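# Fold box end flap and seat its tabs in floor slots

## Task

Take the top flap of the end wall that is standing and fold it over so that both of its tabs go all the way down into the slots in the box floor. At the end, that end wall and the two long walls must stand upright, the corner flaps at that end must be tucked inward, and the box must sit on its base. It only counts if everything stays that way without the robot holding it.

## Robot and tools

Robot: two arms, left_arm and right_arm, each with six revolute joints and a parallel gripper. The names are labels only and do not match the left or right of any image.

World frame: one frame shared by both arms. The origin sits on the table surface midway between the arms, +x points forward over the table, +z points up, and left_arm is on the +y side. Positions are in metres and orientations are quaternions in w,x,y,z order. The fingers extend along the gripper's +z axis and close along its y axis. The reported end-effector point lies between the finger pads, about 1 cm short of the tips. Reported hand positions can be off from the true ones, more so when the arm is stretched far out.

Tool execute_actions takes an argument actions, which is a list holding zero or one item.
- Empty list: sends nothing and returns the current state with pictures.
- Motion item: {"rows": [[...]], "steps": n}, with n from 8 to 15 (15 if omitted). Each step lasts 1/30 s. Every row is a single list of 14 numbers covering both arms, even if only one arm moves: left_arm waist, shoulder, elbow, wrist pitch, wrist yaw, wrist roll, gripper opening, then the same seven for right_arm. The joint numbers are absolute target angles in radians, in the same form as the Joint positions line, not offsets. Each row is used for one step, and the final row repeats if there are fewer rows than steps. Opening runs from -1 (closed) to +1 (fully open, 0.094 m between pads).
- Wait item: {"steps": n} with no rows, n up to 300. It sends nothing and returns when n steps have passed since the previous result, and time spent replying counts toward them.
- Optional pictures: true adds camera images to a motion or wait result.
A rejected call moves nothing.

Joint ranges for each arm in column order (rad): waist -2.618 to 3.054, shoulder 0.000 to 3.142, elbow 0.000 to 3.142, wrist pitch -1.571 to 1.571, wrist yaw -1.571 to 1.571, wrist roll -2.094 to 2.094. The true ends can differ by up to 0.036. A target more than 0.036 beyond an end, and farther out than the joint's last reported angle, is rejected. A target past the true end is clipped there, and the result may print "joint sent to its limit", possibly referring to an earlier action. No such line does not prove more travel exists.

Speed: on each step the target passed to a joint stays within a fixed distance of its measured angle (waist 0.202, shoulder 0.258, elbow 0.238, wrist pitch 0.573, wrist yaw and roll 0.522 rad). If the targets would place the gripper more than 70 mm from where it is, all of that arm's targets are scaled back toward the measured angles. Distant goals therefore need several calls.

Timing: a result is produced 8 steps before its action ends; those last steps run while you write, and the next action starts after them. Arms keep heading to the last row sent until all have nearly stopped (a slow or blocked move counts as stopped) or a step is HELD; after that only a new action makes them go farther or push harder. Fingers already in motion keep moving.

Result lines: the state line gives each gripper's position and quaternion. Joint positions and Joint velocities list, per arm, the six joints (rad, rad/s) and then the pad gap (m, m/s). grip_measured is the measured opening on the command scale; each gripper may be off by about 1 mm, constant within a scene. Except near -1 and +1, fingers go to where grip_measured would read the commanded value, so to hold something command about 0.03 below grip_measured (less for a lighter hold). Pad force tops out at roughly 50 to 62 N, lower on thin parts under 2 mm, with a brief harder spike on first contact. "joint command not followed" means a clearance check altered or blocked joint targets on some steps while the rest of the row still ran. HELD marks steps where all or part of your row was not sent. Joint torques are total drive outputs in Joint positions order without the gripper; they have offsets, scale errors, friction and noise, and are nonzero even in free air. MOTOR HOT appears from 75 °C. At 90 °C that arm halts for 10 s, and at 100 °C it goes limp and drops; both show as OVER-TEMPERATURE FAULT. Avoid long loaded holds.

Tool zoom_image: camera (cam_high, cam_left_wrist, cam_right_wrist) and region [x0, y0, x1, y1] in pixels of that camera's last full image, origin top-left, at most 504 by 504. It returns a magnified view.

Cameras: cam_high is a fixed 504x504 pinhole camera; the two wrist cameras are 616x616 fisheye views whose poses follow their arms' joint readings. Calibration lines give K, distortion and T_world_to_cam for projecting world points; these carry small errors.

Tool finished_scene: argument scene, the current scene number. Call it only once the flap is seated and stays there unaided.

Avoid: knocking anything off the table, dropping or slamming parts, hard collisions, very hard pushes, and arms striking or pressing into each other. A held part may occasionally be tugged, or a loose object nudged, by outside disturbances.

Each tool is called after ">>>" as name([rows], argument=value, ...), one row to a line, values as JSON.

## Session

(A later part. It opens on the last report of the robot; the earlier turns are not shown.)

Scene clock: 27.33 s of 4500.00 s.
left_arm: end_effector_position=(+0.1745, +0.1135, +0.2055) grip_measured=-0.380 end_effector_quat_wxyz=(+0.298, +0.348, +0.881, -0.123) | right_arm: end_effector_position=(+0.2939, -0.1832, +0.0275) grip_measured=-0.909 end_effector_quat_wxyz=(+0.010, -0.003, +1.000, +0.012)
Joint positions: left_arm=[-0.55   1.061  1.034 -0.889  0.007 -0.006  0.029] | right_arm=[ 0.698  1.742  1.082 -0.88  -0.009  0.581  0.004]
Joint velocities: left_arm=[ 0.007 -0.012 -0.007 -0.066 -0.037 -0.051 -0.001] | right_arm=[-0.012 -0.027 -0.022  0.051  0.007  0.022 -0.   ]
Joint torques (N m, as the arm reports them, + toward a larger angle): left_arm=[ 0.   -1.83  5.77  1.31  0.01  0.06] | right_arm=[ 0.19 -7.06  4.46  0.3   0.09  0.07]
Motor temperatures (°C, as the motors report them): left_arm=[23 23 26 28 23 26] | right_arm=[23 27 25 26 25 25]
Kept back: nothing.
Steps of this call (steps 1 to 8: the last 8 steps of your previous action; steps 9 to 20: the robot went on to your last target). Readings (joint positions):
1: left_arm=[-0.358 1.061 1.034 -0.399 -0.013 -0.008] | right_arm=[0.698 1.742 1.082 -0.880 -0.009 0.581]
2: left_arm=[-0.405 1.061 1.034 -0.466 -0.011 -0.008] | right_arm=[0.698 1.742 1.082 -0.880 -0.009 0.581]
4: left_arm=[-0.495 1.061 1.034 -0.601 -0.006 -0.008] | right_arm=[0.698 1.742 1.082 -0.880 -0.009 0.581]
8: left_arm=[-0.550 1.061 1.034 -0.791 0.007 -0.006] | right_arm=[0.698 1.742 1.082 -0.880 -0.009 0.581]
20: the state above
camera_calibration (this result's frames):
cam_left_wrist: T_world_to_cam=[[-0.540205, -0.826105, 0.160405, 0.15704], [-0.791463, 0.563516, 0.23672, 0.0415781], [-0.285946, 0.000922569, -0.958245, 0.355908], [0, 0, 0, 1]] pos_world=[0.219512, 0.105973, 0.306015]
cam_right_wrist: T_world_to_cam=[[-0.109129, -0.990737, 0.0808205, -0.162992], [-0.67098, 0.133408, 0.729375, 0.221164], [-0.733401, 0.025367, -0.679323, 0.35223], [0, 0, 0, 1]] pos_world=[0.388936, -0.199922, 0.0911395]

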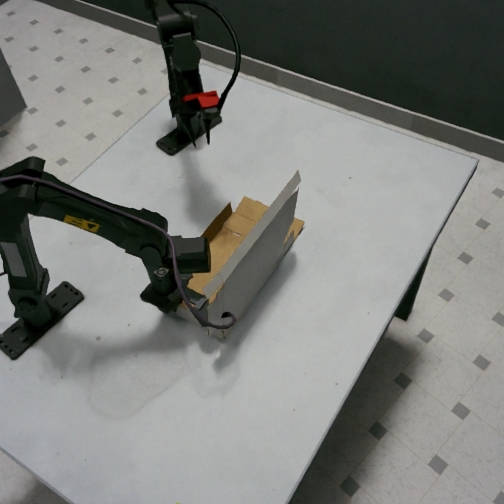

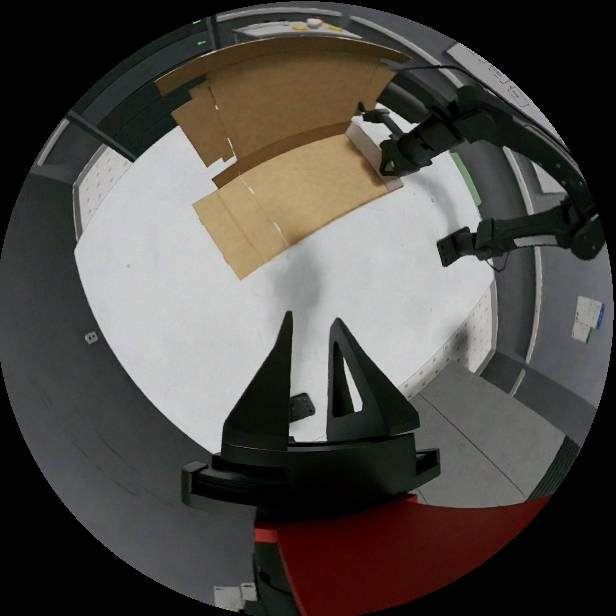

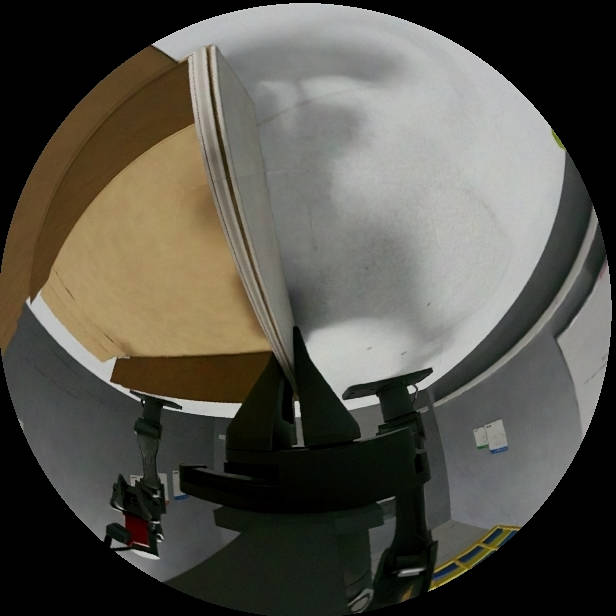

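>>> zoom_image(camera="cam_left_wrist", region=[330, 100, 430, 200])

Region (330, 100, 430, 200) of cam_left_wrist's 616x616 image, scaled by 5.040, with more detail than that image has.

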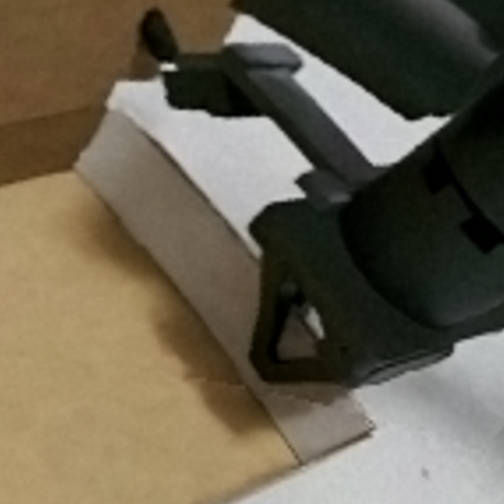

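>>> execute_actions([
  {"rows":[[-0.55,1.061,1.034,-0.9,0,0,-0.38,0.70,1.76,1.06,-0.88,0,0.585,-0.94],[-0.55,1.061,1.034,-0.9,0,0,-0.38,0.70,1.765,1.05,-0.88,0,0.585,-0.94],[-0.55,1.061,1.034,-0.9,0,0,-0.38,0.70,1.77,1.04,-0.88,0,0.585,-0.94],[-0.55,1.061,1.034,-0.9,0,0,-0.38,0.70,1.775,1.03,-0.875,0,0.585,-0.94],[-0.55,1.061,1.034,-0.9,0,0,-0.38,0.70,1.78,1.025,-0.875,0,0.585,-0.94]],"steps":15},
])

>>> execute_actions([
  {"rows":[[-0.55,1.061,1.034,-0.9,0,0,-0.38,0.70,1.76,1.06,-0.88,0,0.585,-0.94],[-0.55,1.061,1.034,-0.9,0,0,-0.38,0.70,1.75,1.075,-0.88,0,0.585,-0.94],[-0.55,1.061,1.034,-0.9,0,0,-0.38,0.70,1.75,1.075,-0.88,0,0.585,-0.85],[-0.55,1.061,1.034,-0.9,0,0,-0.38,0.70,1.75,1.075,-0.88,0,0.585,-0.75],[-0.55,1.061,1.034,-0.9,0,0,-0.38,0.70,1.75,1.075,-0.88,0,0.585,-0.65],[-0.55,1.061,1.034,-0.9,0,0,-0.38,0.70,1.75,1.075,-0.88,0,0.585,-0.5]],"steps":15},
])

>>> execute_actions([
  {"steps":10},
], pictures=true)

>>> zoom_image(camera="cam_left_wrist", region=[330, 100, 430, 200])

Scene clock: 28.40 s of 4500.00 s.
left_arm: end_effector_position=(+0.1739, +0.1140, +0.2049) grip_measured=-0.380 end_effector_quat_wxyz=(+0.296, +0.348, +0.881, -0.122) | right_arm: end_effector_position=(+0.2932, -0.1837, +0.0264) grip_measured=-0.923 end_effector_quat_wxyz=(+0.009, -0.003, +1.000, +0.011)
Joint positions: left_arm=[-0.55   1.061  1.034 -0.893  0.007 -0.006  0.029] | right_arm=[ 0.698  1.744  1.078 -0.879 -0.009  0.581  0.004]
Joint velocities: left_arm=[-0.002 -0.017 -0.012  0.022 -0.037  0.022  0.   ] | right_arm=[ 0.017 -0.022  0.002 -0.007  0.037 -0.022 -0.   ]
Joint torques (N m, as the arm reports them, + toward a larger angle): left_arm=[-0.11 -1.82  5.44  1.31  0.02  0.05] | right_arm=[ 0.19 -5.03  1.59  0.38  0.09  0.08]
Motor temperatures (°C, as the motors report them): left_arm=[23 23 26 28 23 26] | right_arm=[23 27 25 26 25 25]
Steps of this call (steps 1 to 25: the robot went on to your last target; steps 26 to 32: the first 7 steps of this action). Readings (joint positions):
26: left_arm=[-0.550 1.061 1.034 -0.893 0.007 -0.006] | right_arm=[0.698 1.742 1.082 -0.880 -0.009 0.581]
27: left_arm=[-0.550 1.061 1.034 -0.893 0.007 -0.006] | right_arm=[0.698 1.743 1.082 -0.880 -0.009 0.581]
29: left_arm=[-0.550 1.061 1.034 -0.893 0.007 -0.006] | right_arm=[0.698 1.744 1.080 -0.880 -0.009 0.581]
32: the state above

Scene clock: 28.90 s of 4500.00 s.
left_arm: end_effector_position=(+0.1739, +0.1140, +0.2048) grip_measured=-0.380 end_effector_quat_wxyz=(+0.296, +0.348, +0.881, -0.122) | right_arm: end_effector_position=(+0.2932, -0.1836, +0.0264) grip_measured=-0.519 end_effector_quat_wxyz=(+0.009, -0.003, +1.000, +0.011)
Joint positions: left_arm=[-0.55   1.061  1.034 -0.893  0.007 -0.006  0.029] | right_arm=[ 0.698  1.744  1.078 -0.878 -0.009  0.581  0.023]
Joint velocities: left_arm=[-0.012  0.007 -0.017 -0.022  0.007 -0.095  0.001] | right_arm=[-0.002 -0.007 -0.007 -0.051 -0.007 -0.022  0.033]
Joint torques (N m, as the arm reports them, + toward a larger angle): left_arm=[-0.03 -1.77  5.45  1.28  0.    0.07] | right_arm=[ 0.18 -7.67  4.92  0.35  0.09  0.07]
Motor temperatures (°C, as the motors report them): left_arm=[23 23 26 28 23 26] | right_arm=[23 27 25 26 25 25]
Steps of this call (steps 1 to 8: the last 8 steps of your previous action; steps 9 to 15: the first 7 steps of this action). Readings (joint positions):
9: left_arm=[-0.550 1.061 1.034 -0.893 0.007 -0.006] | right_arm=[0.698 1.744 1.078 -0.879 -0.009 0.581]
10: left_arm=[-0.550 1.061 1.034 -0.893 0.007 -0.006] | right_arm=[0.698 1.743 1.078 -0.879 -0.009 0.581]
12: left_arm=[-0.550 1.061 1.034 -0.893 0.007 -0.006] | right_arm=[0.698 1.743 1.078 -0.877 -0.009 0.581]
15: the state above

Scene clock: 29.23 s of 4500.00 s.
left_arm: end_effector_position=(+0.1739, +0.1140, +0.2048) grip_measured=-0.380 end_effector_quat_wxyz=(+0.296, +0.348, +0.881, -0.122) | right_arm: end_effector_position=(+0.2932, -0.1836, +0.0264) grip_measured=-0.503 end_effector_quat_wxyz=(+0.009, -0.003, +1.000, +0.011)
Joint positions: left_arm=[-0.55   1.061  1.034 -0.893  0.007 -0.006  0.029] | right_arm=[ 0.698  1.744  1.078 -0.878 -0.009  0.581  0.023]
Joint velocities: left_arm=[-0.007 -0.002  0.007 -0.037 -0.022 -0.037 -0.   ] | right_arm=[ 0.012  0.012  0.002  0.037 -0.095 -0.081 -0.001]
Joint torques (N m, as the arm reports them, + toward a larger angle): left_arm=[ 0.09 -1.7   5.64  1.26 -0.01  0.06] | right_arm=[ 0.19 -7.59  4.98  0.32  0.09  0.07]
Motor temperatures (°C, as the motors report them): left_arm=[23 23 26 28 23 26] | right_arm=[23 27 25 26 25 25]
Kept back: nothing.
Steps of this call (steps 1 to 8: the last 8 steps of your previous action; steps 9 to 10: the robot went on to your last target). Readings (joint positions):
1: left_arm=[-0.550 1.061 1.034 -0.893 0.007 -0.006] | right_arm=[0.698 1.744 1.078 -0.878 -0.009 0.581]
2: left_arm=[-0.550 1.061 1.034 -0.893 0.007 -0.006] | right_arm=[0.698 1.744 1.078 -0.878 -0.009 0.581]
4: left_arm=[-0.550 1.061 1.034 -0.893 0.007 -0.006] | right_arm=[0.698 1.744 1.078 -0.878 -0.009 0.581]
8: left_arm=[-0.550 1.061 1.034 -0.893 0.007 -0.006] | right_arm=[0.698 1.744 1.078 -0.878 -0.009 0.581]
10: the state above
camera_calibration (this result's frames):
cam_left_wrist: T_world_to_cam=[[-0.539716, -0.826565, 0.159675, 0.157402], [-0.790734, 0.562829, 0.240757, 0.0400549], [-0.288871, 0.00367957, -0.957361, 0.355141], [0, 0, 0, 1]] pos_world=[0.219215, 0.106252, 0.305222]
cam_right_wrist: T_world_to_cam=[[-0.108947, -0.990616, 0.0825285, -0.16345], [-0.669357, 0.134488, 0.730667, 0.221326], [-0.734909, 0.0243632, -0.677728, 0.35123], [0, 0, 0, 1]] pos_world=[0.388461, -0.200239, 0.0898121]

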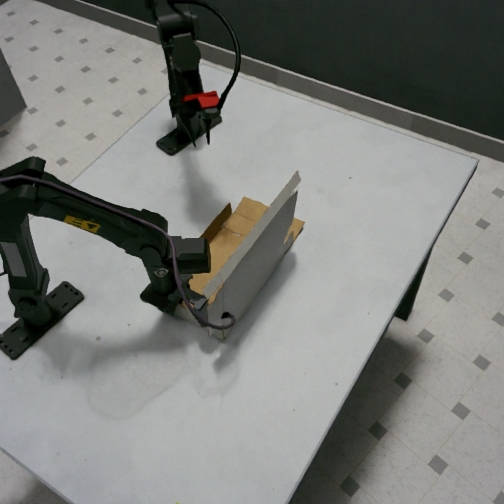

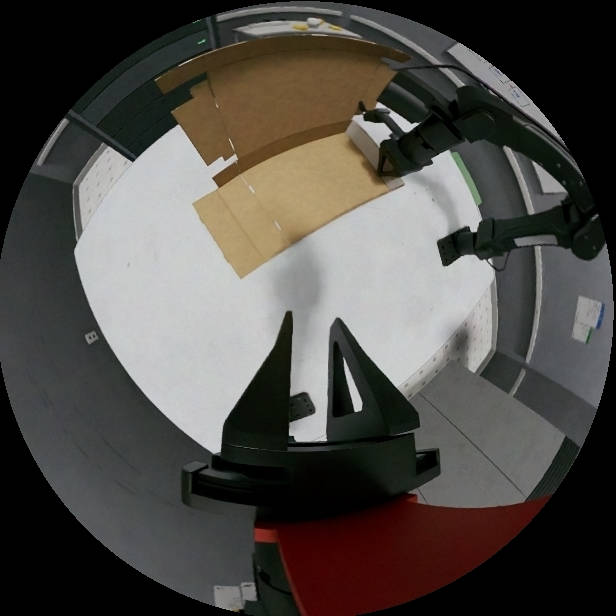

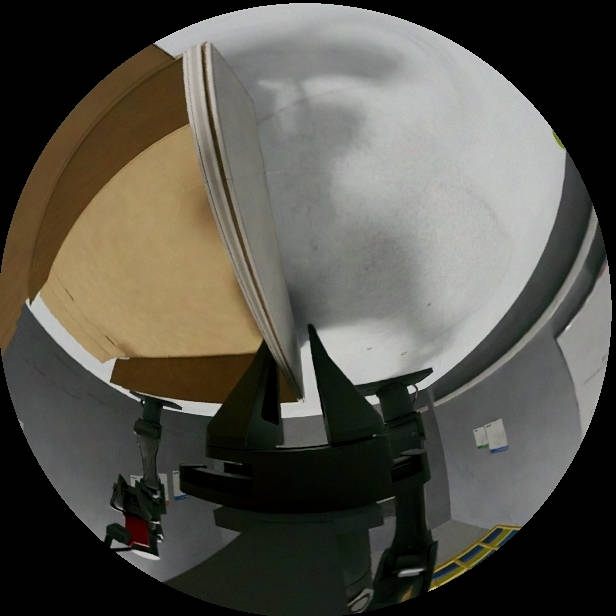

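Region (330, 100, 430, 200) of cam_left_wrist's 616x616 image, scaled by 5.040, with more detail than that image has.

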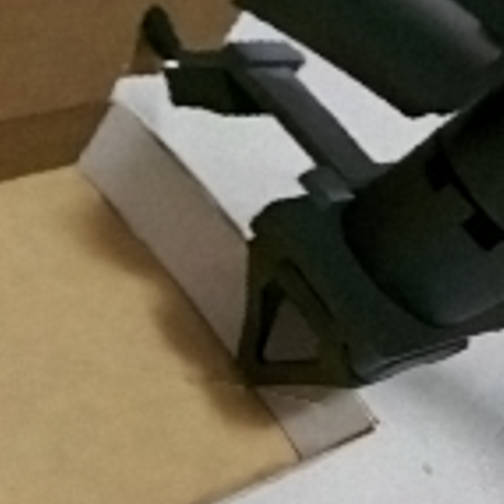

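>>> execute_actions([
  {"rows":[[-0.55,1.061,1.034,-0.9,0,0,-0.38,0.70,1.735,1.10,-0.92,0,0.585,-0.4],[-0.55,1.061,1.034,-0.9,0,0,-0.38,0.70,1.72,1.13,-0.96,0,0.585,-0.4],[-0.55,1.061,1.034,-0.9,0,0,-0.38,0.70,1.705,1.16,-1.0,0,0.585,-0.4],[-0.55,1.061,1.034,-0.9,0,0,-0.38,0.70,1.695,1.19,-1.04,0,0.585,-0.4],[-0.55,1.061,1.034,-0.9,0,0,-0.38,0.70,1.685,1.22,-1.08,0,0.585,-0.4],[-0.55,1.061,1.034,-0.9,0,0,-0.38,0.70,1.675,1.25,-1.12,0,0.585,-0.4],[-0.55,1.061,1.034,-0.9,0,0,-0.38,0.70,1.67,1.28,-1.16,0,0.585,-0.4],[-0.55,1.061,1.034,-0.9,0,0,-0.38,0.70,1.67,1.30,-1.19,0,0.585,-0.4],[-0.55,1.061,1.034,-0.9,0,0,-0.38,0.70,1.67,1.30,-1.19,0,0.585,-0.4],[-0.55,1.061,1.034,-0.9,0,0,-0.38,0.73,1.67,1.30,-1.19,0,0.62,-0.4],[-0.55,1.061,1.034,-0.9,0,0,-0.38,0.77,1.68,1.30,-1.19,0,0.66,-0.4],[-0.55,1.061,1.034,-0.9,0,0,-0.38,0.81,1.69,1.31,-1.19,0,0.70,-0.4],[-0.55,1.061,1.034,-0.9,0,0,-0.38,0.85,1.70,1.32,-1.19,0,0.74,-0.4],[-0.55,1.061,1.034,-0.9,0,0,-0.38,0.88,1.71,1.33,-1.19,0,0.77,-0.4]],"steps":15},
])

>>> execute_actions([
  {"steps":18},
], pictures=true)

Scene clock: 30.43 s of 4500.00 s.
left_arm: end_effector_position=(+0.1739, +0.1140, +0.2048) grip_measured=-0.380 end_effector_quat_wxyz=(+0.296, +0.348, +0.881, -0.122) | right_arm: end_effector_position=(+0.2954, -0.1821, +0.0598) grip_measured=-0.403 end_effector_quat_wxyz=(+0.004, -0.003, +1.000, +0.008)
Joint positions: left_arm=[-0.55   1.061  1.034 -0.893  0.007 -0.006  0.029] | right_arm=[ 0.698  1.718  1.191 -1.027 -0.009  0.581  0.028]
Joint velocities: left_arm=[ 0.002  0.002 -0.002 -0.066  0.007  0.007 -0.   ] | right_arm=[ 0.002 -0.32   0.955 -0.872  0.037 -0.037 -0.   ]
Joint torques (N m, as the arm reports them, + toward a larger angle): left_arm=[-0.25 -1.69  5.55  1.31  0.02  0.02] | right_arm=[  0.19 -10.83   7.63   0.34   0.08   0.07]
Motor temperatures (°C, as the motors report them): left_arm=[23 23 26 28 23 26] | right_arm=[23 27 25 26 25 25]
Steps of this call (steps 1 to 15: the robot went on to your last target; steps 16 to 29: nothing new was sent; steps 30 to 36: the first 7 steps of this action). Readings (joint positions):
30: left_arm=[-0.550 1.061 1.034 -0.893 0.007 -0.006] | right_arm=[0.698 1.744 1.078 -0.881 -0.009 0.581]
31: left_arm=[-0.550 1.061 1.034 -0.893 0.007 -0.006] | right_arm=[0.698 1.744 1.082 -0.891 -0.009 0.581]
33: left_arm=[-0.550 1.061 1.034 -0.893 0.007 -0.006] | right_arm=[0.698 1.742 1.109 -0.939 -0.009 0.581]
36: the state above

Scene clock: 31.03 s of 4500.00 s.
left_arm: end_effector_position=(+0.1739, +0.1140, +0.2048) grip_measured=-0.380 end_effector_quat_wxyz=(+0.296, +0.348, +0.881, -0.122) | right_arm: end_effector_position=(+0.2571, -0.1383, +0.0923) grip_measured=-0.403 end_effector_quat_wxyz=(-0.004, -0.011, +1.000, +0.003)
Joint positions: left_arm=[-0.55   1.061  1.034 -0.893  0.007 -0.006  0.029] | right_arm=[ 0.889  1.701  1.303 -1.174 -0.01   0.756  0.028]
Joint velocities: left_arm=[ 0.002 -0.027  0.007  0.022 -0.051 -0.007  0.   ] | right_arm=[-0.032  0.012  0.017 -0.007  0.051  0.081 -0.001]
Joint torques (N m, as the arm reports them, + toward a larger angle): left_arm=[-0.04 -1.65  5.63  1.33 -0.02  0.04] | right_arm=[-0.75 -7.32  7.4   0.19  0.11  0.1 ]
Motor temperatures (°C, as the motors report them): left_arm=[23 23 26 28 23 26] | right_arm=[23 27 25 26 25 25]
Kept back: nothing.
Steps of this call (steps 1 to 8: the last 8 steps of your previous action; steps 9 to 18: the robot went on to your last target). Readings (joint positions):
1: left_arm=[-0.550 1.061 1.034 -0.893 0.007 -0.006] | right_arm=[0.698 1.707 1.223 -1.056 -0.009 0.581]
2: left_arm=[-0.550 1.061 1.034 -0.893 0.007 -0.006] | right_arm=[0.698 1.695 1.251 -1.077 -0.009 0.581]
4: left_arm=[-0.550 1.061 1.034 -0.893 0.007 -0.006] | right_arm=[0.708 1.676 1.282 -1.102 -0.004 0.598]
8: left_arm=[-0.550 1.061 1.034 -0.893 0.007 -0.006] | right_arm=[0.830 1.685 1.301 -1.142 0.001 0.683]
18: the state above
camera_calibration (this result's frames):
cam_left_wrist: T_world_to_cam=[[-0.539716, -0.826565, 0.159675, 0.157402], [-0.790734, 0.562829, 0.240757, 0.0400549], [-0.288871, 0.00367957, -0.957361, 0.355141], [0, 0, 0, 1]] pos_world=[0.219215, 0.106252, 0.305222]
cam_right_wrist: T_world_to_cam=[[-0.0910786, -0.990674, 0.101335, -0.13436], [-0.652564, 0.136239, 0.745386, 0.137436], [-0.75224, 0.00176129, -0.658887, 0.367846], [0, 0, 0, 1]] pos_world=[0.354157, -0.152479, 0.153542]

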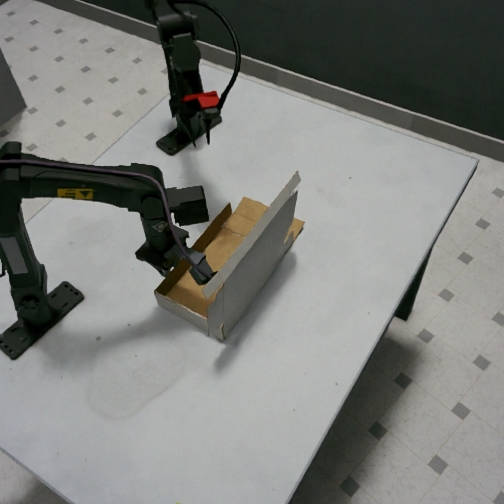

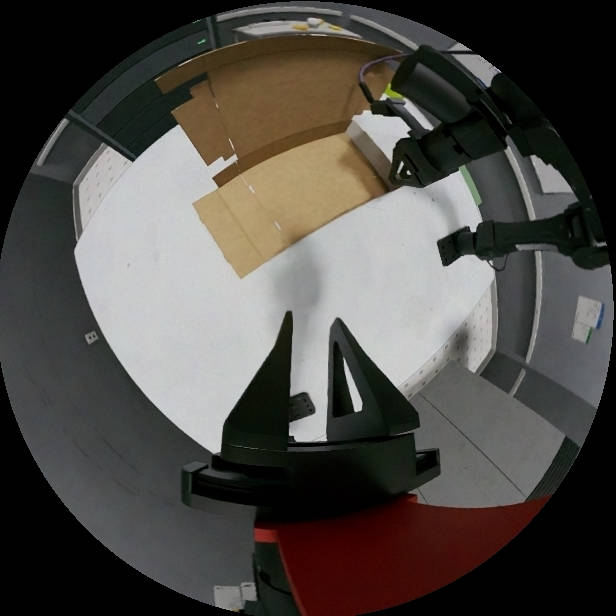

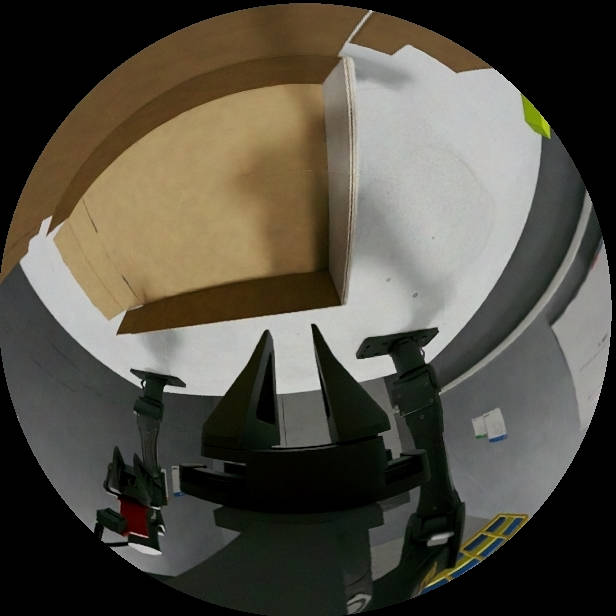

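>>> zoom_image(camera="cam_right_wrist", region=[290, 50, 390, 180])

>>> zoom_image(camera="cam_right_wrist", region=[290, 180, 390, 310])

Region (290, 50, 390, 180) of cam_right_wrist's 616x616 image, scaled by 3.877, with more detail than that image has; it fills the left 388 columns of this view, and the rest is white.

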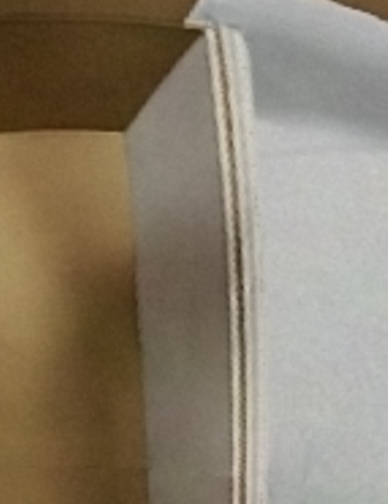

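Region (290, 180, 390, 310) of cam_right_wrist's 616x616 image, scaled by 3.877, with more detail than that image has; it fills the left 388 columns of this view, and the rest is white.

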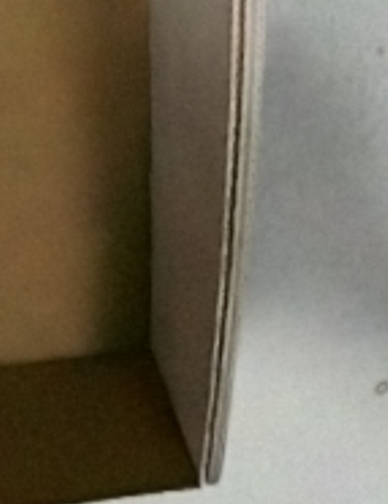

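>>> execute_actions([
  {"rows":[[-0.55,1.061,1.034,-0.9,0,0,-0.38,0.88,1.67,1.27,-1.10,0.04,0.74,-0.4],[-0.55,1.061,1.034,-0.9,0,0,-0.38,0.87,1.64,1.23,-1.02,0.08,0.72,-0.4],[-0.55,1.061,1.034,-0.9,0,0,-0.38,0.86,1.61,1.19,-0.95,0.12,0.70,-0.4],[-0.55,1.061,1.034,-0.9,0,0,-0.38,0.85,1.58,1.15,-0.88,0.16,0.68,-0.4],[-0.55,1.061,1.034,-0.9,0,0,-0.38,0.84,1.555,1.11,-0.81,0.20,0.66,-0.4],[-0.55,1.061,1.034,-0.9,0,0,-0.38,0.83,1.53,1.07,-0.74,0.24,0.64,-0.4],[-0.55,1.061,1.034,-0.9,0,0,-0.38,0.82,1.51,1.03,-0.68,0.28,0.62,-0.4],[-0.55,1.061,1.034,-0.9,0,0,-0.38,0.81,1.495,0.99,-0.62,0.31,0.61,-0.4],[-0.55,1.061,1.034,-0.9,0,0,-0.38,0.80,1.485,0.95,-0.57,0.34,0.60,-0.4],[-0.55,1.061,1.034,-0.9,0,0,-0.38,0.79,1.48,0.92,-0.52,0.36,0.59,-0.4],[-0.55,1.061,1.034,-0.9,0,0,-0.38,0.78,1.48,0.89,-0.48,0.365,0.58,-0.4]],"steps":15},
])

>>> execute_actions([
  {"steps":18},
], pictures=true)

Scene clock: 33.67 s of 4500.00 s.
left_arm: end_effector_position=(+0.1739, +0.1140, +0.2048) grip_measured=-0.380 end_effector_quat_wxyz=(+0.296, +0.348, +0.881, -0.122) | right_arm: end_effector_position=(+0.2927, -0.1551, +0.0891) grip_measured=-0.403 end_effector_quat_wxyz=(+0.122, -0.017, +0.992, +0.021)
Joint positions: left_arm=[-0.55   1.061  1.034 -0.893  0.007 -0.006  0.029] | right_arm=[ 0.851  1.566  1.118 -0.91   0.13   0.692  0.028]
Joint velocities: left_arm=[-0.012 -0.002  0.002 -0.007 -0.051  0.007 -0.001] | right_arm=[-0.344 -0.823 -1.121  1.502  0.974 -0.418  0.001]
Joint torques (N m, as the arm reports them, + toward a larger angle): left_arm=[-0.13 -1.68  5.78  1.36 -0.01  0.03] | right_arm=[-0.97 -7.76  4.58  0.58  0.17 -0.03]
Motor temperatures (°C, as the motors report them): left_arm=[23 23 26 28 23 26] | right_arm=[23 27 25 26 25 25]
Steps of this call (steps 1 to 30: the robot went on to your last target; steps 31 to 72: nothing new was sent; steps 73 to 79: the first 7 steps of this action). Readings (joint positions):
73: left_arm=[-0.550 1.061 1.034 -0.893 0.007 -0.006] | right_arm=[0.889 1.699 1.301 -1.170 -0.005 0.762]
74: left_arm=[-0.550 1.061 1.034 -0.893 0.007 -0.006] | right_arm=[0.889 1.691 1.288 -1.145 0.006 0.756]
76: left_arm=[-0.550 1.061 1.034 -0.893 0.007 -0.006] | right_arm=[0.881 1.651 1.233 -1.060 0.045 0.735]
79: the state above

Scene clock: 34.27 s of 4500.00 s.
left_arm: end_effector_position=(+0.1739, +0.1140, +0.2048) grip_measured=-0.380 end_effector_quat_wxyz=(+0.296, +0.348, +0.881, -0.122) | right_arm: end_effector_position=(+0.3529, -0.1819, +0.0864) grip_measured=-0.403 end_effector_quat_wxyz=(+0.293, +0.001, +0.956, +0.006)
Joint positions: left_arm=[-0.55   1.061  1.034 -0.893  0.007 -0.006  0.029] | right_arm=[ 0.785  1.491  0.904 -0.491  0.347  0.588  0.028]
Joint velocities: left_arm=[-0.012  0.007 -0.012  0.007 -0.007  0.022  0.   ] | right_arm=[-0.002 -0.017 -0.012  0.037  0.051 -0.037 -0.001]
Joint torques (N m, as the arm reports them, + toward a larger angle): left_arm=[ 0.05 -1.65  5.58  1.28  0.06  0.1 ] | right_arm=[-0.5  -7.5   5.1   1.13  0.32 -0.05]
Motor temperatures (°C, as the motors report them): left_arm=[23 23 26 28 23 26] | right_arm=[23 27 25 26 25 25]
Kept back: nothing.
Steps of this call (steps 1 to 8: the last 8 steps of your previous action; steps 9 to 18: the robot went on to your last target). Readings (joint positions):
1: left_arm=[-0.550 1.061 1.034 -0.893 0.007 -0.006] | right_arm=[0.839 1.541 1.079 -0.856 0.162 0.677]
2: left_arm=[-0.550 1.061 1.034 -0.893 0.007 -0.006] | right_arm=[0.827 1.519 1.041 -0.801 0.194 0.663]
4: left_arm=[-0.550 1.061 1.034 -0.893 0.007 -0.006] | right_arm=[0.805 1.494 0.971 -0.696 0.252 0.637]
8: left_arm=[-0.550 1.061 1.034 -0.893 0.007 -0.006] | right_arm=[0.785 1.491 0.905 -0.583 0.313 0.607]
18: the state above
camera_calibration (this result's frames):
cam_left_wrist: T_world_to_cam=[[-0.539716, -0.826565, 0.159675, 0.157402], [-0.790734, 0.562829, 0.240757, 0.0400549], [-0.288871, 0.00367957, -0.957361, 0.355141], [0, 0, 0, 1]] pos_world=[0.219215, 0.106252, 0.305222]
cam_right_wrist: T_world_to_cam=[[-0.151994, -0.988301, 0.0125826, -0.138645], [-0.95715, 0.150354, 0.247502, 0.363374], [-0.246498, 0.0255754, -0.968806, 0.288709], [0, 0, 0, 1]] pos_world=[0.397897, -0.199042, 0.191511]

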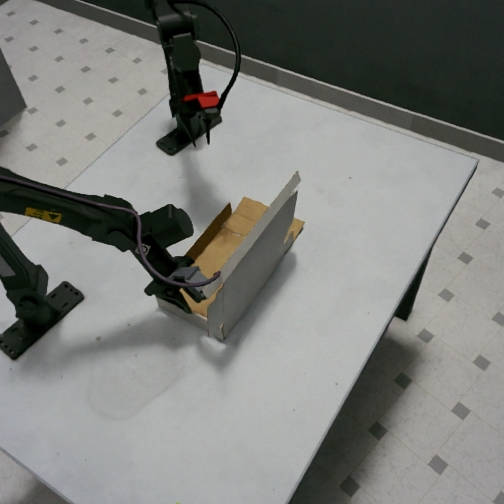

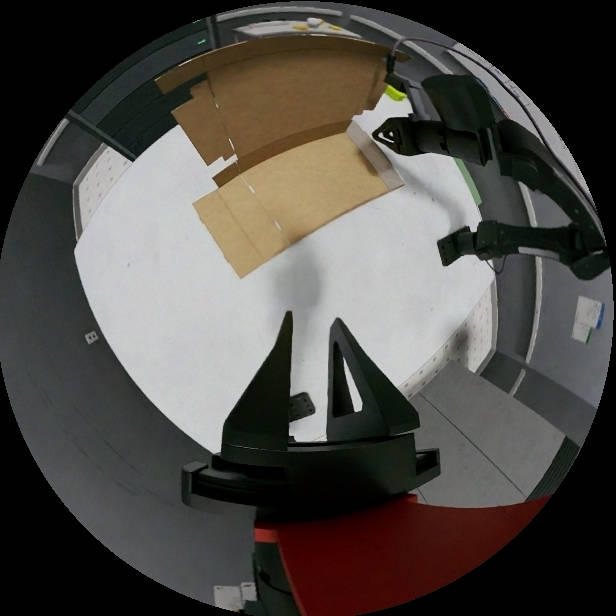

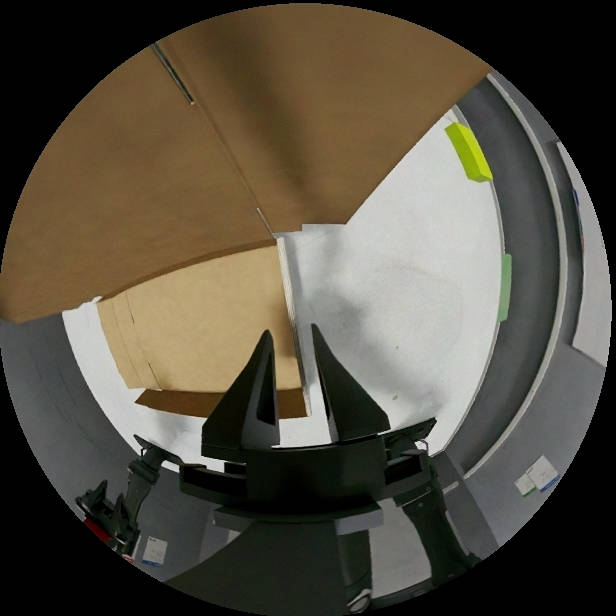

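>>> execute_actions([
  {"rows":[[-0.55,1.061,1.034,-0.9,0,0,-0.38,0.795,1.50,0.875,-0.46,0.36,0.586,-0.35],[-0.55,1.061,1.034,-0.9,0,0,-0.38,0.795,1.51,0.86,-0.435,0.36,0.586,-0.35],[-0.55,1.061,1.034,-0.9,0,0,-0.38,0.795,1.52,0.845,-0.41,0.36,0.586,-0.35],[-0.55,1.061,1.034,-0.9,0,0,-0.38,0.795,1.53,0.83,-0.385,0.36,0.586,-0.35],[-0.55,1.061,1.034,-0.9,0,0,-0.38,0.795,1.54,0.815,-0.36,0.36,0.586,-0.35],[-0.55,1.061,1.034,-0.9,0,0,-0.38,0.795,1.552,0.80,-0.335,0.36,0.586,-0.35],[-0.55,1.061,1.034,-0.9,0,0,-0.38,0.795,1.564,0.785,-0.31,0.36,0.586,-0.35],[-0.55,1.061,1.034,-0.9,0,0,-0.38,0.795,1.576,0.77,-0.285,0.36,0.586,-0.35],[-0.55,1.061,1.034,-0.9,0,0,-0.38,0.795,1.588,0.755,-0.26,0.36,0.586,-0.35],[-0.55,1.061,1.034,-0.9,0,0,-0.38,0.795,1.60,0.74,-0.235,0.36,0.586,-0.35]],"steps":15},
])

>>> execute_actions([
  {"steps":14},
], pictures=true)

Scene clock: 36.10 s of 4500.00 s.
left_arm: end_effector_position=(+0.1739, +0.1140, +0.2048) grip_measured=-0.380 end_effector_quat_wxyz=(+0.296, +0.348, +0.881, -0.122) | right_arm: end_effector_position=(+0.3552, -0.1809, +0.0674) grip_measured=-0.353 end_effector_quat_wxyz=(+0.300, +0.002, +0.954, +0.009)
Joint positions: left_arm=[-0.55   1.061  1.034 -0.893  0.007 -0.006  0.029] | right_arm=[ 0.785  1.522  0.842 -0.382  0.351  0.586  0.03 ]
Joint velocities: left_arm=[ 0.007 -0.022 -0.007  0.022 -0.066 -0.007 -0.   ] | right_arm=[-0.007  0.364 -0.462  0.623 -0.081  0.007  0.   ]
Joint torques (N m, as the arm reports them, + toward a larger angle): left_arm=[-0.03 -1.7   5.7   1.27  0.01  0.09] | right_arm=[ 0.9  -4.92  3.97  0.95  0.28  0.02]
Motor temperatures (°C, as the motors report them): left_arm=[23 23 26 28 23 26] | right_arm=[23 27 25 26 25 25]
Steps of this call (steps 1 to 30: the robot went on to your last target; steps 31 to 48: nothing new was sent; steps 49 to 55: the first 7 steps of this action). Readings (joint positions):
49: left_arm=[-0.550 1.061 1.034 -0.893 0.007 -0.006] | right_arm=[0.785 1.491 0.904 -0.481 0.351 0.586]
50: left_arm=[-0.550 1.061 1.034 -0.893 0.007 -0.006] | right_arm=[0.785 1.491 0.900 -0.472 0.351 0.586]
52: left_arm=[-0.550 1.061 1.034 -0.893 0.007 -0.006] | right_arm=[0.785 1.494 0.884 -0.440 0.351 0.586]
55: the state above

Scene clock: 36.57 s of 4500.00 s.
left_arm: end_effector_position=(+0.1739, +0.1140, +0.2048) grip_measured=-0.380 end_effector_quat_wxyz=(+0.296, +0.348, +0.881, -0.122) | right_arm: end_effector_position=(+0.3491, -0.1858, +0.0273) grip_measured=-0.353 end_effector_quat_wxyz=(+0.287, -0.001, +0.958, -0.001)
Joint positions: left_arm=[-0.55   1.061  1.034 -0.893  0.007 -0.006  0.029] | right_arm=[ 0.785  1.599  0.751 -0.248  0.351  0.586  0.03 ]
Joint velocities: left_arm=[-0.002  0.007 -0.007 -0.066 -0.007 -0.007 -0.001] | right_arm=[-0.012  0.002  0.002  0.051 -0.066 -0.066 -0.002]
Joint torques (N m, as the arm reports them, + toward a larger angle): left_arm=[ 0.15 -1.64  5.42  1.3  -0.07  0.03] | right_arm=[ 0.89 -6.78  4.65  1.08  0.29  0.03]
Motor temperatures (°C, as the motors report them): left_arm=[23 23 26 28 23 26] | right_arm=[23 27 25 26 25 25]
Kept back: nothing.
Steps of this call (steps 1 to 8: the last 8 steps of your previous action; steps 9 to 14: the robot went on to your last target). Readings (joint positions):
1: left_arm=[-0.550 1.061 1.034 -0.893 0.007 -0.006] | right_arm=[0.785 1.536 0.825 -0.362 0.351 0.586]
2: left_arm=[-0.550 1.061 1.034 -0.893 0.007 -0.006] | right_arm=[0.785 1.550 0.808 -0.342 0.351 0.586]
4: left_arm=[-0.550 1.061 1.034 -0.893 0.007 -0.006] | right_arm=[0.785 1.579 0.776 -0.306 0.351 0.586]
8: left_arm=[-0.550 1.061 1.034 -0.893 0.007 -0.006] | right_arm=[0.785 1.599 0.751 -0.284 0.351 0.586]
14: the state above
camera_calibration (this result's frames):
cam_left_wrist: T_world_to_cam=[[-0.539716, -0.826565, 0.159675, 0.157402], [-0.790734, 0.562829, 0.240757, 0.0400549], [-0.288871, 0.00367957, -0.957361, 0.355141], [0, 0, 0, 1]] pos_world=[0.219215, 0.106252, 0.305222]
cam_right_wrist: T_world_to_cam=[[-0.151642, -0.988025, 0.0284716, -0.142755], [-0.954405, 0.153854, 0.255814, 0.374432], [-0.257131, 0.0116187, -0.966307, 0.231733], [0, 0, 0, 1]] pos_world=[0.395298, -0.201346, 0.132204]

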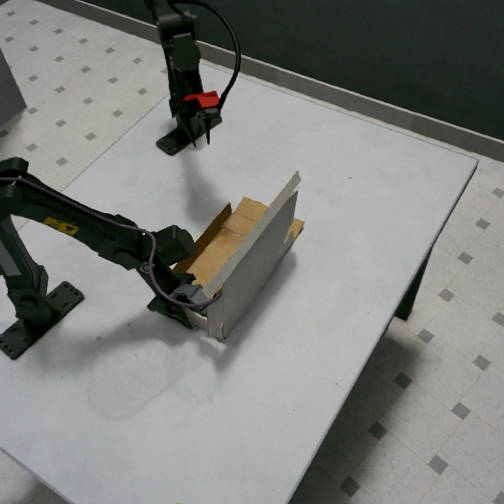

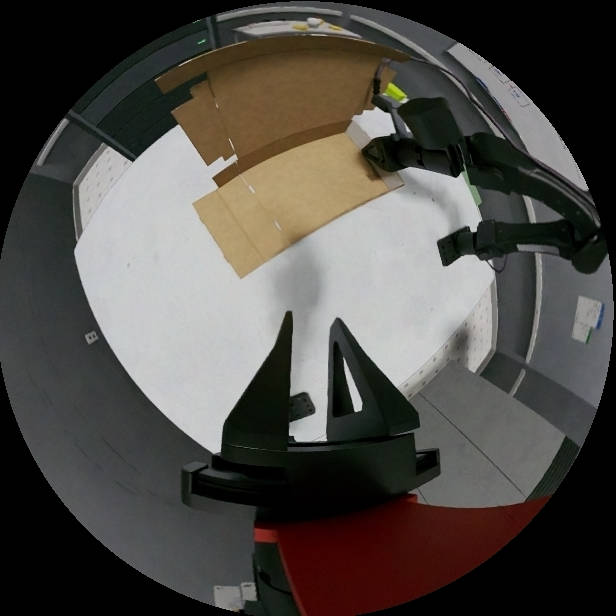

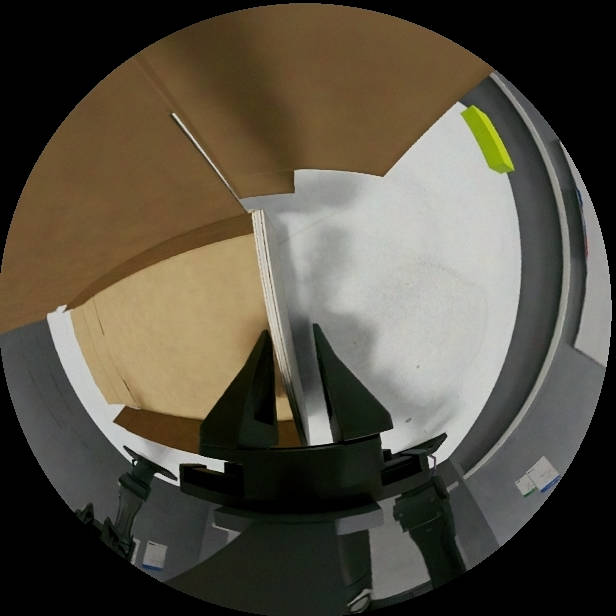

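>>> execute_actions([
  {"rows":[[-0.55,1.061,1.034,-0.9,0,0,-0.38,0.805,1.60,0.745,-0.235,0.36,0.6,-0.4],[-0.55,1.061,1.034,-0.9,0,0,-0.38,0.812,1.60,0.745,-0.235,0.36,0.6,-0.45],[-0.55,1.061,1.034,-0.9,0,0,-0.38,0.812,1.60,0.745,-0.235,0.36,0.6,-0.52],[-0.55,1.061,1.034,-0.9,0,0,-0.38,0.812,1.60,0.745,-0.235,0.36,0.6,-0.6],[-0.55,1.061,1.034,-0.9,0,0,-0.38,0.812,1.60,0.745,-0.235,0.36,0.6,-0.68],[-0.55,1.061,1.034,-0.9,0,0,-0.38,0.812,1.60,0.745,-0.235,0.36,0.6,-0.75],[-0.55,1.061,1.034,-0.9,0,0,-0.38,0.812,1.60,0.745,-0.235,0.36,0.6,-0.82],[-0.55,1.061,1.034,-0.9,0,0,-0.38,0.812,1.60,0.745,-0.235,0.36,0.6,-0.87],[-0.55,1.061,1.034,-0.9,0,0,-0.38,0.812,1.60,0.745,-0.235,0.36,0.6,-0.91],[-0.55,1.061,1.034,-0.9,0,0,-0.38,0.812,1.60,0.745,-0.235,0.36,0.6,-0.94],[-0.55,1.061,1.034,-0.9,0,0,-0.38,0.812,1.605,0.735,-0.23,0.36,0.6,-0.945],[-0.55,1.061,1.034,-0.9,0,0,-0.38,0.812,1.615,0.725,-0.225,0.36,0.6,-0.945],[-0.55,1.061,1.034,-0.9,0,0,-0.38,0.812,1.625,0.715,-0.22,0.36,0.6,-0.945],[-0.55,1.061,1.034,-0.9,0,0,-0.38,0.812,1.635,0.705,-0.215,0.36,0.6,-0.945],[-0.55,1.061,1.034,-0.9,0,0,-0.38,0.812,1.64,0.70,-0.215,0.36,0.6,-0.945]],"steps":15},
])

>>> execute_actions([
  {"steps":14},
])

>>> execute_actions([
  {"rows":[[-0.55,1.061,1.034,-0.9,0,0,-0.38,0.805,1.62,0.73,-0.23,0.36,0.6,-0.945],[-0.55,1.061,1.034,-0.9,0,0,-0.38,0.805,1.605,0.745,-0.24,0.36,0.6,-0.945],[-0.55,1.061,1.034,-0.9,0,0,-0.38,0.805,1.60,0.75,-0.24,0.36,0.6,-0.85],[-0.55,1.061,1.034,-0.9,0,0,-0.38,0.805,1.60,0.75,-0.24,0.36,0.6,-0.7],[-0.55,1.061,1.034,-0.9,0,0,-0.38,0.805,1.60,0.75,-0.24,0.36,0.6,-0.55],[-0.55,1.061,1.034,-0.9,0,0,-0.38,0.805,1.59,0.76,-0.25,0.36,0.6,-0.4],[-0.55,1.061,1.034,-0.9,0,0,-0.38,0.805,1.57,0.78,-0.28,0.36,0.6,-0.4],[-0.55,1.061,1.034,-0.9,0,0,-0.38,0.805,1.55,0.80,-0.32,0.36,0.6,-0.4],[-0.55,1.061,1.034,-0.9,0,0,-0.38,0.805,1.53,0.825,-0.36,0.36,0.6,-0.4],[-0.55,1.061,1.034,-0.9,0,0,-0.38,0.805,1.51,0.85,-0.40,0.36,0.6,-0.4],[-0.55,1.061,1.034,-0.9,0,0,-0.38,0.805,1.49,0.87,-0.44,0.36,0.6,-0.4],[-0.55,1.061,1.034,-0.9,0,0,-0.38,0.805,1.47,0.89,-0.48,0.36,0.6,-0.4],[-0.55,1.061,1.034,-0.9,0,0,-0.38,0.805,1.45,0.90,-0.51,0.36,0.6,-0.4],[-0.55,1.061,1.034,-0.9,0,0,-0.38,0.805,1.43,0.91,-0.54,0.36,0.6,-0.4],[-0.55,1.061,1.034,-0.9,0,0,-0.38,0.805,1.41,0.92,-0.57,0.36,0.6,-0.4]],"steps":15},
])

>>> execute_actions([
  {"steps":18},
], pictures=true)

Scene clock: 38.13 s of 4500.00 s.
left_arm: end_effector_position=(+0.1739, +0.1140, +0.2048) grip_measured=-0.380 end_effector_quat_wxyz=(+0.296, +0.348, +0.881, -0.122) | right_arm: end_effector_position=(+0.3479, -0.1790, +0.0286) grip_measured=-0.784 end_effector_quat_wxyz=(+0.292, -0.005, +0.956, +0.006)
Joint positions: left_arm=[-0.55   1.061  1.034 -0.893  0.007 -0.006  0.029] | right_arm=[ 0.803  1.599  0.751 -0.237  0.352  0.593  0.01 ]
Joint velocities: left_arm=[-0.007 -0.007 -0.002  0.051 -0.007 -0.007 -0.   ] | right_arm=[ 0.007  0.012 -0.012 -0.051 -0.081 -0.022 -0.069]
Joint torques (N m, as the arm reports them, + toward a larger angle): left_arm=[ 0.2  -1.67  5.54  1.34  0.    0.03] | right_arm=[ 0.82 -6.73  5.03  1.1   0.26  0.06]
Motor temperatures (°C, as the motors report them): left_arm=[23 23 26 28 23 26] | right_arm=[23 27 25 27 25 25]
Steps of this call (steps 1 to 30: the robot went on to your last target; steps 31 to 40: nothing new was sent; steps 41 to 47: the first 7 steps of this action). Readings (joint positions):
41: left_arm=[-0.550 1.061 1.034 -0.893 0.007 -0.006] | right_arm=[0.786 1.599 0.751 -0.237 0.352 0.587]
42: left_arm=[-0.550 1.061 1.034 -0.893 0.007 -0.006] | right_arm=[0.789 1.599 0.751 -0.237 0.352 0.589]
44: left_arm=[-0.550 1.061 1.034 -0.893 0.007 -0.006] | right_arm=[0.798 1.599 0.751 -0.237 0.352 0.591]
47: the state above

Scene clock: 38.60 s of 4500.00 s.
left_arm: end_effector_position=(+0.1739, +0.1140, +0.2048) grip_measured=-0.380 end_effector_quat_wxyz=(+0.296, +0.348, +0.881, -0.122) | right_arm: end_effector_position=(+0.3493, -0.1785, +0.0276) grip_measured=-0.927 end_effector_quat_wxyz=(+0.297, -0.002, +0.955, +0.009)
Joint positions: left_arm=[-0.55   1.061  1.034 -0.893  0.007 -0.006  0.029] | right_arm=[ 0.803  1.601  0.742 -0.213  0.355  0.596  0.003]
Joint velocities: left_arm=[-0.007 -0.007 -0.002  0.022 -0.007 -0.022  0.001] | right_arm=[-0.007  0.007 -0.007  0.007 -0.007 -0.037 -0.002]
Joint torques (N m, as the arm reports them, + toward a larger angle): left_arm=[-0.01 -1.51  5.52  1.32  0.    0.05] | right_arm=[ 0.8  -3.45  2.58  1.1   0.25  0.07]
Motor temperatures (°C, as the motors report them): left_arm=[23 23 26 28 23 26] | right_arm=[23 27 25 27 25 25]
Kept back: nothing.
Steps of this call (steps 1 to 8: the last 8 steps of your previous action; steps 9 to 14: the robot went on to your last target). Readings (joint positions):
1: left_arm=[-0.550 1.061 1.034 -0.893 0.007 -0.006] | right_arm=[0.803 1.599 0.751 -0.237 0.352 0.594]
2: left_arm=[-0.550 1.061 1.034 -0.893 0.007 -0.006] | right_arm=[0.803 1.599 0.751 -0.237 0.352 0.594]
4: left_arm=[-0.550 1.061 1.034 -0.893 0.007 -0.006] | right_arm=[0.803 1.599 0.751 -0.236 0.352 0.596]
8: left_arm=[-0.550 1.061 1.034 -0.893 0.007 -0.006] | right_arm=[0.803 1.601 0.745 -0.220 0.353 0.596]
14: the state above

Scene clock: 38.83 s of 4500.00 s.
left_arm: end_effector_position=(+0.1739, +0.1140, +0.2048) grip_measured=-0.380 end_effector_quat_wxyz=(+0.296, +0.348, +0.881, -0.122) | right_arm: end_effector_position=(+0.3477, -0.1798, +0.0271) grip_measured=-0.421 end_effector_quat_wxyz=(+0.293, -0.003, +0.956, +0.006)
Joint positions: left_arm=[-0.55   1.061  1.034 -0.893  0.007 -0.006  0.029] | right_arm=[ 0.803  1.599  0.743 -0.226  0.355  0.596  0.027]
Joint velocities: left_arm=[-0.002 -0.027 -0.002  0.022  0.022 -0.037 -0.   ] | right_arm=[-0.002 -0.066  0.051 -0.33  -0.007 -0.022  0.039]
Joint torques (N m, as the arm reports them, + toward a larger angle): left_arm=[ 0.   -1.73  5.63  1.27  0.04  0.08] | right_arm=[ 0.17 -9.4   7.61  1.03  0.23  0.07]
Motor temperatures (°C, as the motors report them): left_arm=[23 23 26 28 23 26] | right_arm=[23 27 25 27 25 25]
Steps of this call (steps 1 to 7: the first 7 steps of this action). Readings (joint positions):
1: left_arm=[-0.550 1.061 1.034 -0.893 0.007 -0.006] | right_arm=[0.803 1.601 0.742 -0.213 0.355 0.596]
2: left_arm=[-0.550 1.061 1.034 -0.893 0.007 -0.006] | right_arm=[0.803 1.601 0.742 -0.213 0.355 0.596]
4: left_arm=[-0.550 1.061 1.034 -0.893 0.007 -0.006] | right_arm=[0.803 1.600 0.742 -0.214 0.355 0.596]
7: the state above

Scene clock: 39.43 s of 4500.00 s.
left_arm: end_effector_position=(+0.1739, +0.1140, +0.2048) grip_measured=-0.380 end_effector_quat_wxyz=(+0.296, +0.348, +0.881, -0.122) | right_arm: end_effector_position=(+0.3457, -0.1811, +0.1101) grip_measured=-0.403 end_effector_quat_wxyz=(+0.310, +0.001, +0.950, +0.021)
Joint positions: left_arm=[-0.55   1.061  1.034 -0.893  0.007 -0.006  0.029] | right_arm=[ 0.803  1.409  0.909 -0.535  0.354  0.596  0.028]
Joint velocities: left_arm=[-0.007 -0.002 -0.007 -0.022  0.051  0.022 -0.   ] | right_arm=[-0.002 -0.002 -0.012 -0.183 -0.022 -0.066 -0.001]
Joint torques (N m, as the arm reports them, + toward a larger angle): left_arm=[-0.06 -1.47  5.46  1.29  0.02  0.05] | right_arm=[ 0.12 -5.81  6.97  1.03  0.26  0.07]
Motor temperatures (°C, as the motors report them): left_arm=[23 23 26 28 23 26] | right_arm=[23 27 25 27 25 25]
Kept back: nothing.
Steps of this call (steps 1 to 8: the last 8 steps of your previous action; steps 9 to 18: the robot went on to your last target). Readings (joint positions):
1: left_arm=[-0.550 1.061 1.034 -0.893 0.007 -0.006] | right_arm=[0.803 1.596 0.748 -0.242 0.354 0.596]
2: left_arm=[-0.550 1.061 1.034 -0.893 0.007 -0.006] | right_arm=[0.803 1.587 0.757 -0.268 0.354 0.596]
4: left_arm=[-0.550 1.061 1.034 -0.893 0.007 -0.006] | right_arm=[0.803 1.557 0.791 -0.327 0.354 0.596]
8: left_arm=[-0.550 1.061 1.034 -0.893 0.007 -0.006] | right_arm=[0.803 1.465 0.876 -0.429 0.353 0.596]
18: the state above
camera_calibration (this result's frames):
cam_left_wrist: T_world_to_cam=[[-0.539716, -0.826565, 0.159675, 0.157402], [-0.790734, 0.562829, 0.240757, 0.0400549], [-0.288871, 0.00367957, -0.957361, 0.355141], [0, 0, 0, 1]] pos_world=[0.219215, 0.106252, 0.305222]
cam_right_wrist: T_world_to_cam=[[-0.143872, -0.989379, -0.0207312, -0.138545], [-0.96685, 0.136068, 0.216071, 0.354745], [-0.210955, 0.0511306, -0.976158, 0.303054], [0, 0, 0, 1]] pos_world=[0.386984, -0.200838, 0.216306]

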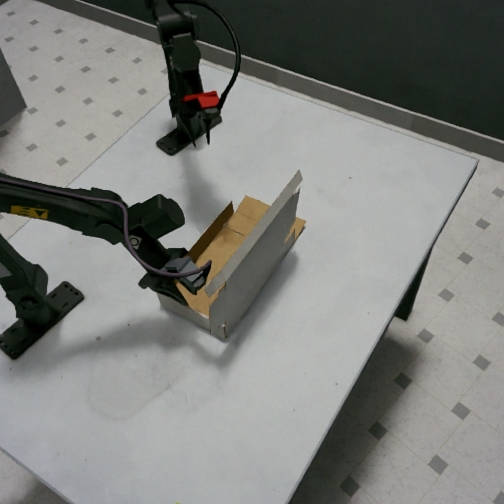

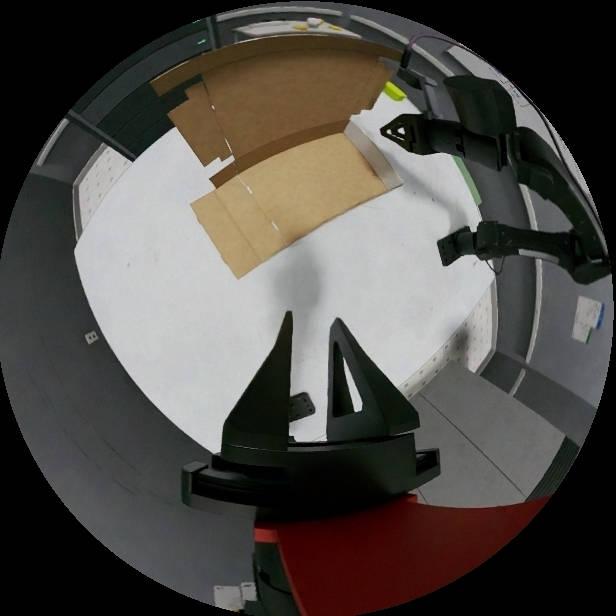

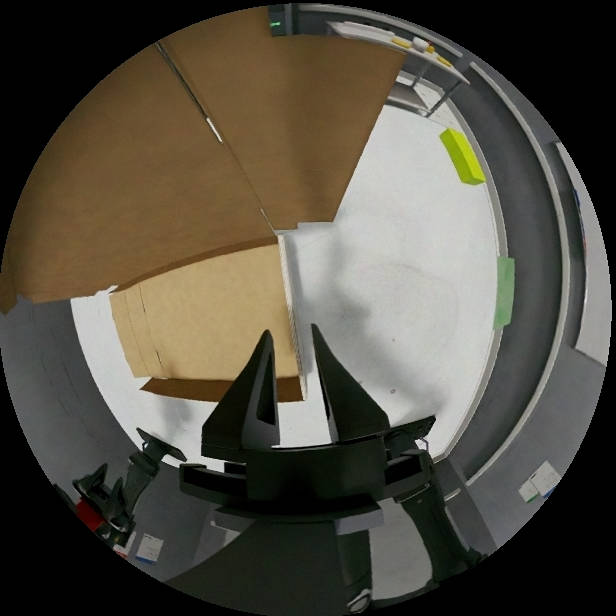

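>>> zoom_image(camera="cam_left_wrist", region=[335, 110, 415, 195])

>>> zoom_image(camera="cam_high", region=[150, 270, 250, 350])

Region (335, 110, 415, 195) of cam_left_wrist's 616x616 image, scaled by 5.929, with more detail than that image has; it fills the left 474 columns of this view, and the rest is white.

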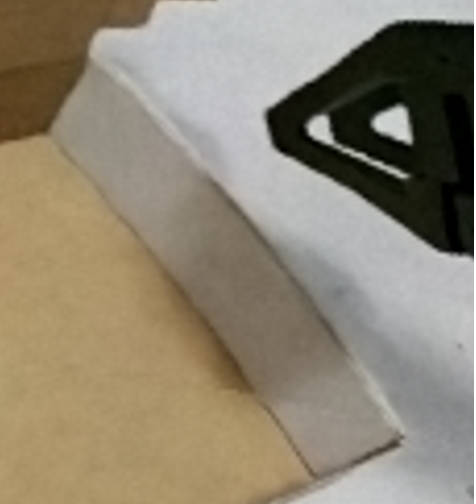

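Region (150, 270, 250, 350) of cam_high's 504x504 image, scaled by 5.040, with more detail than that image has; it fills the top 403 rows of this view, and the rest is white.

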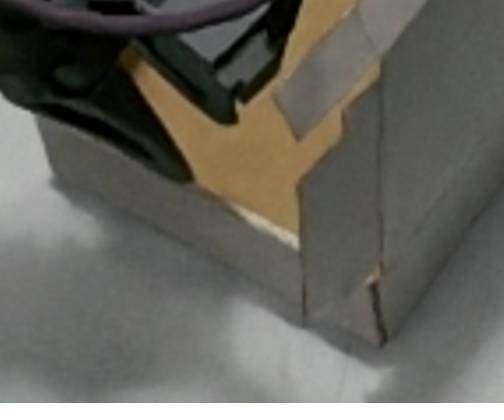

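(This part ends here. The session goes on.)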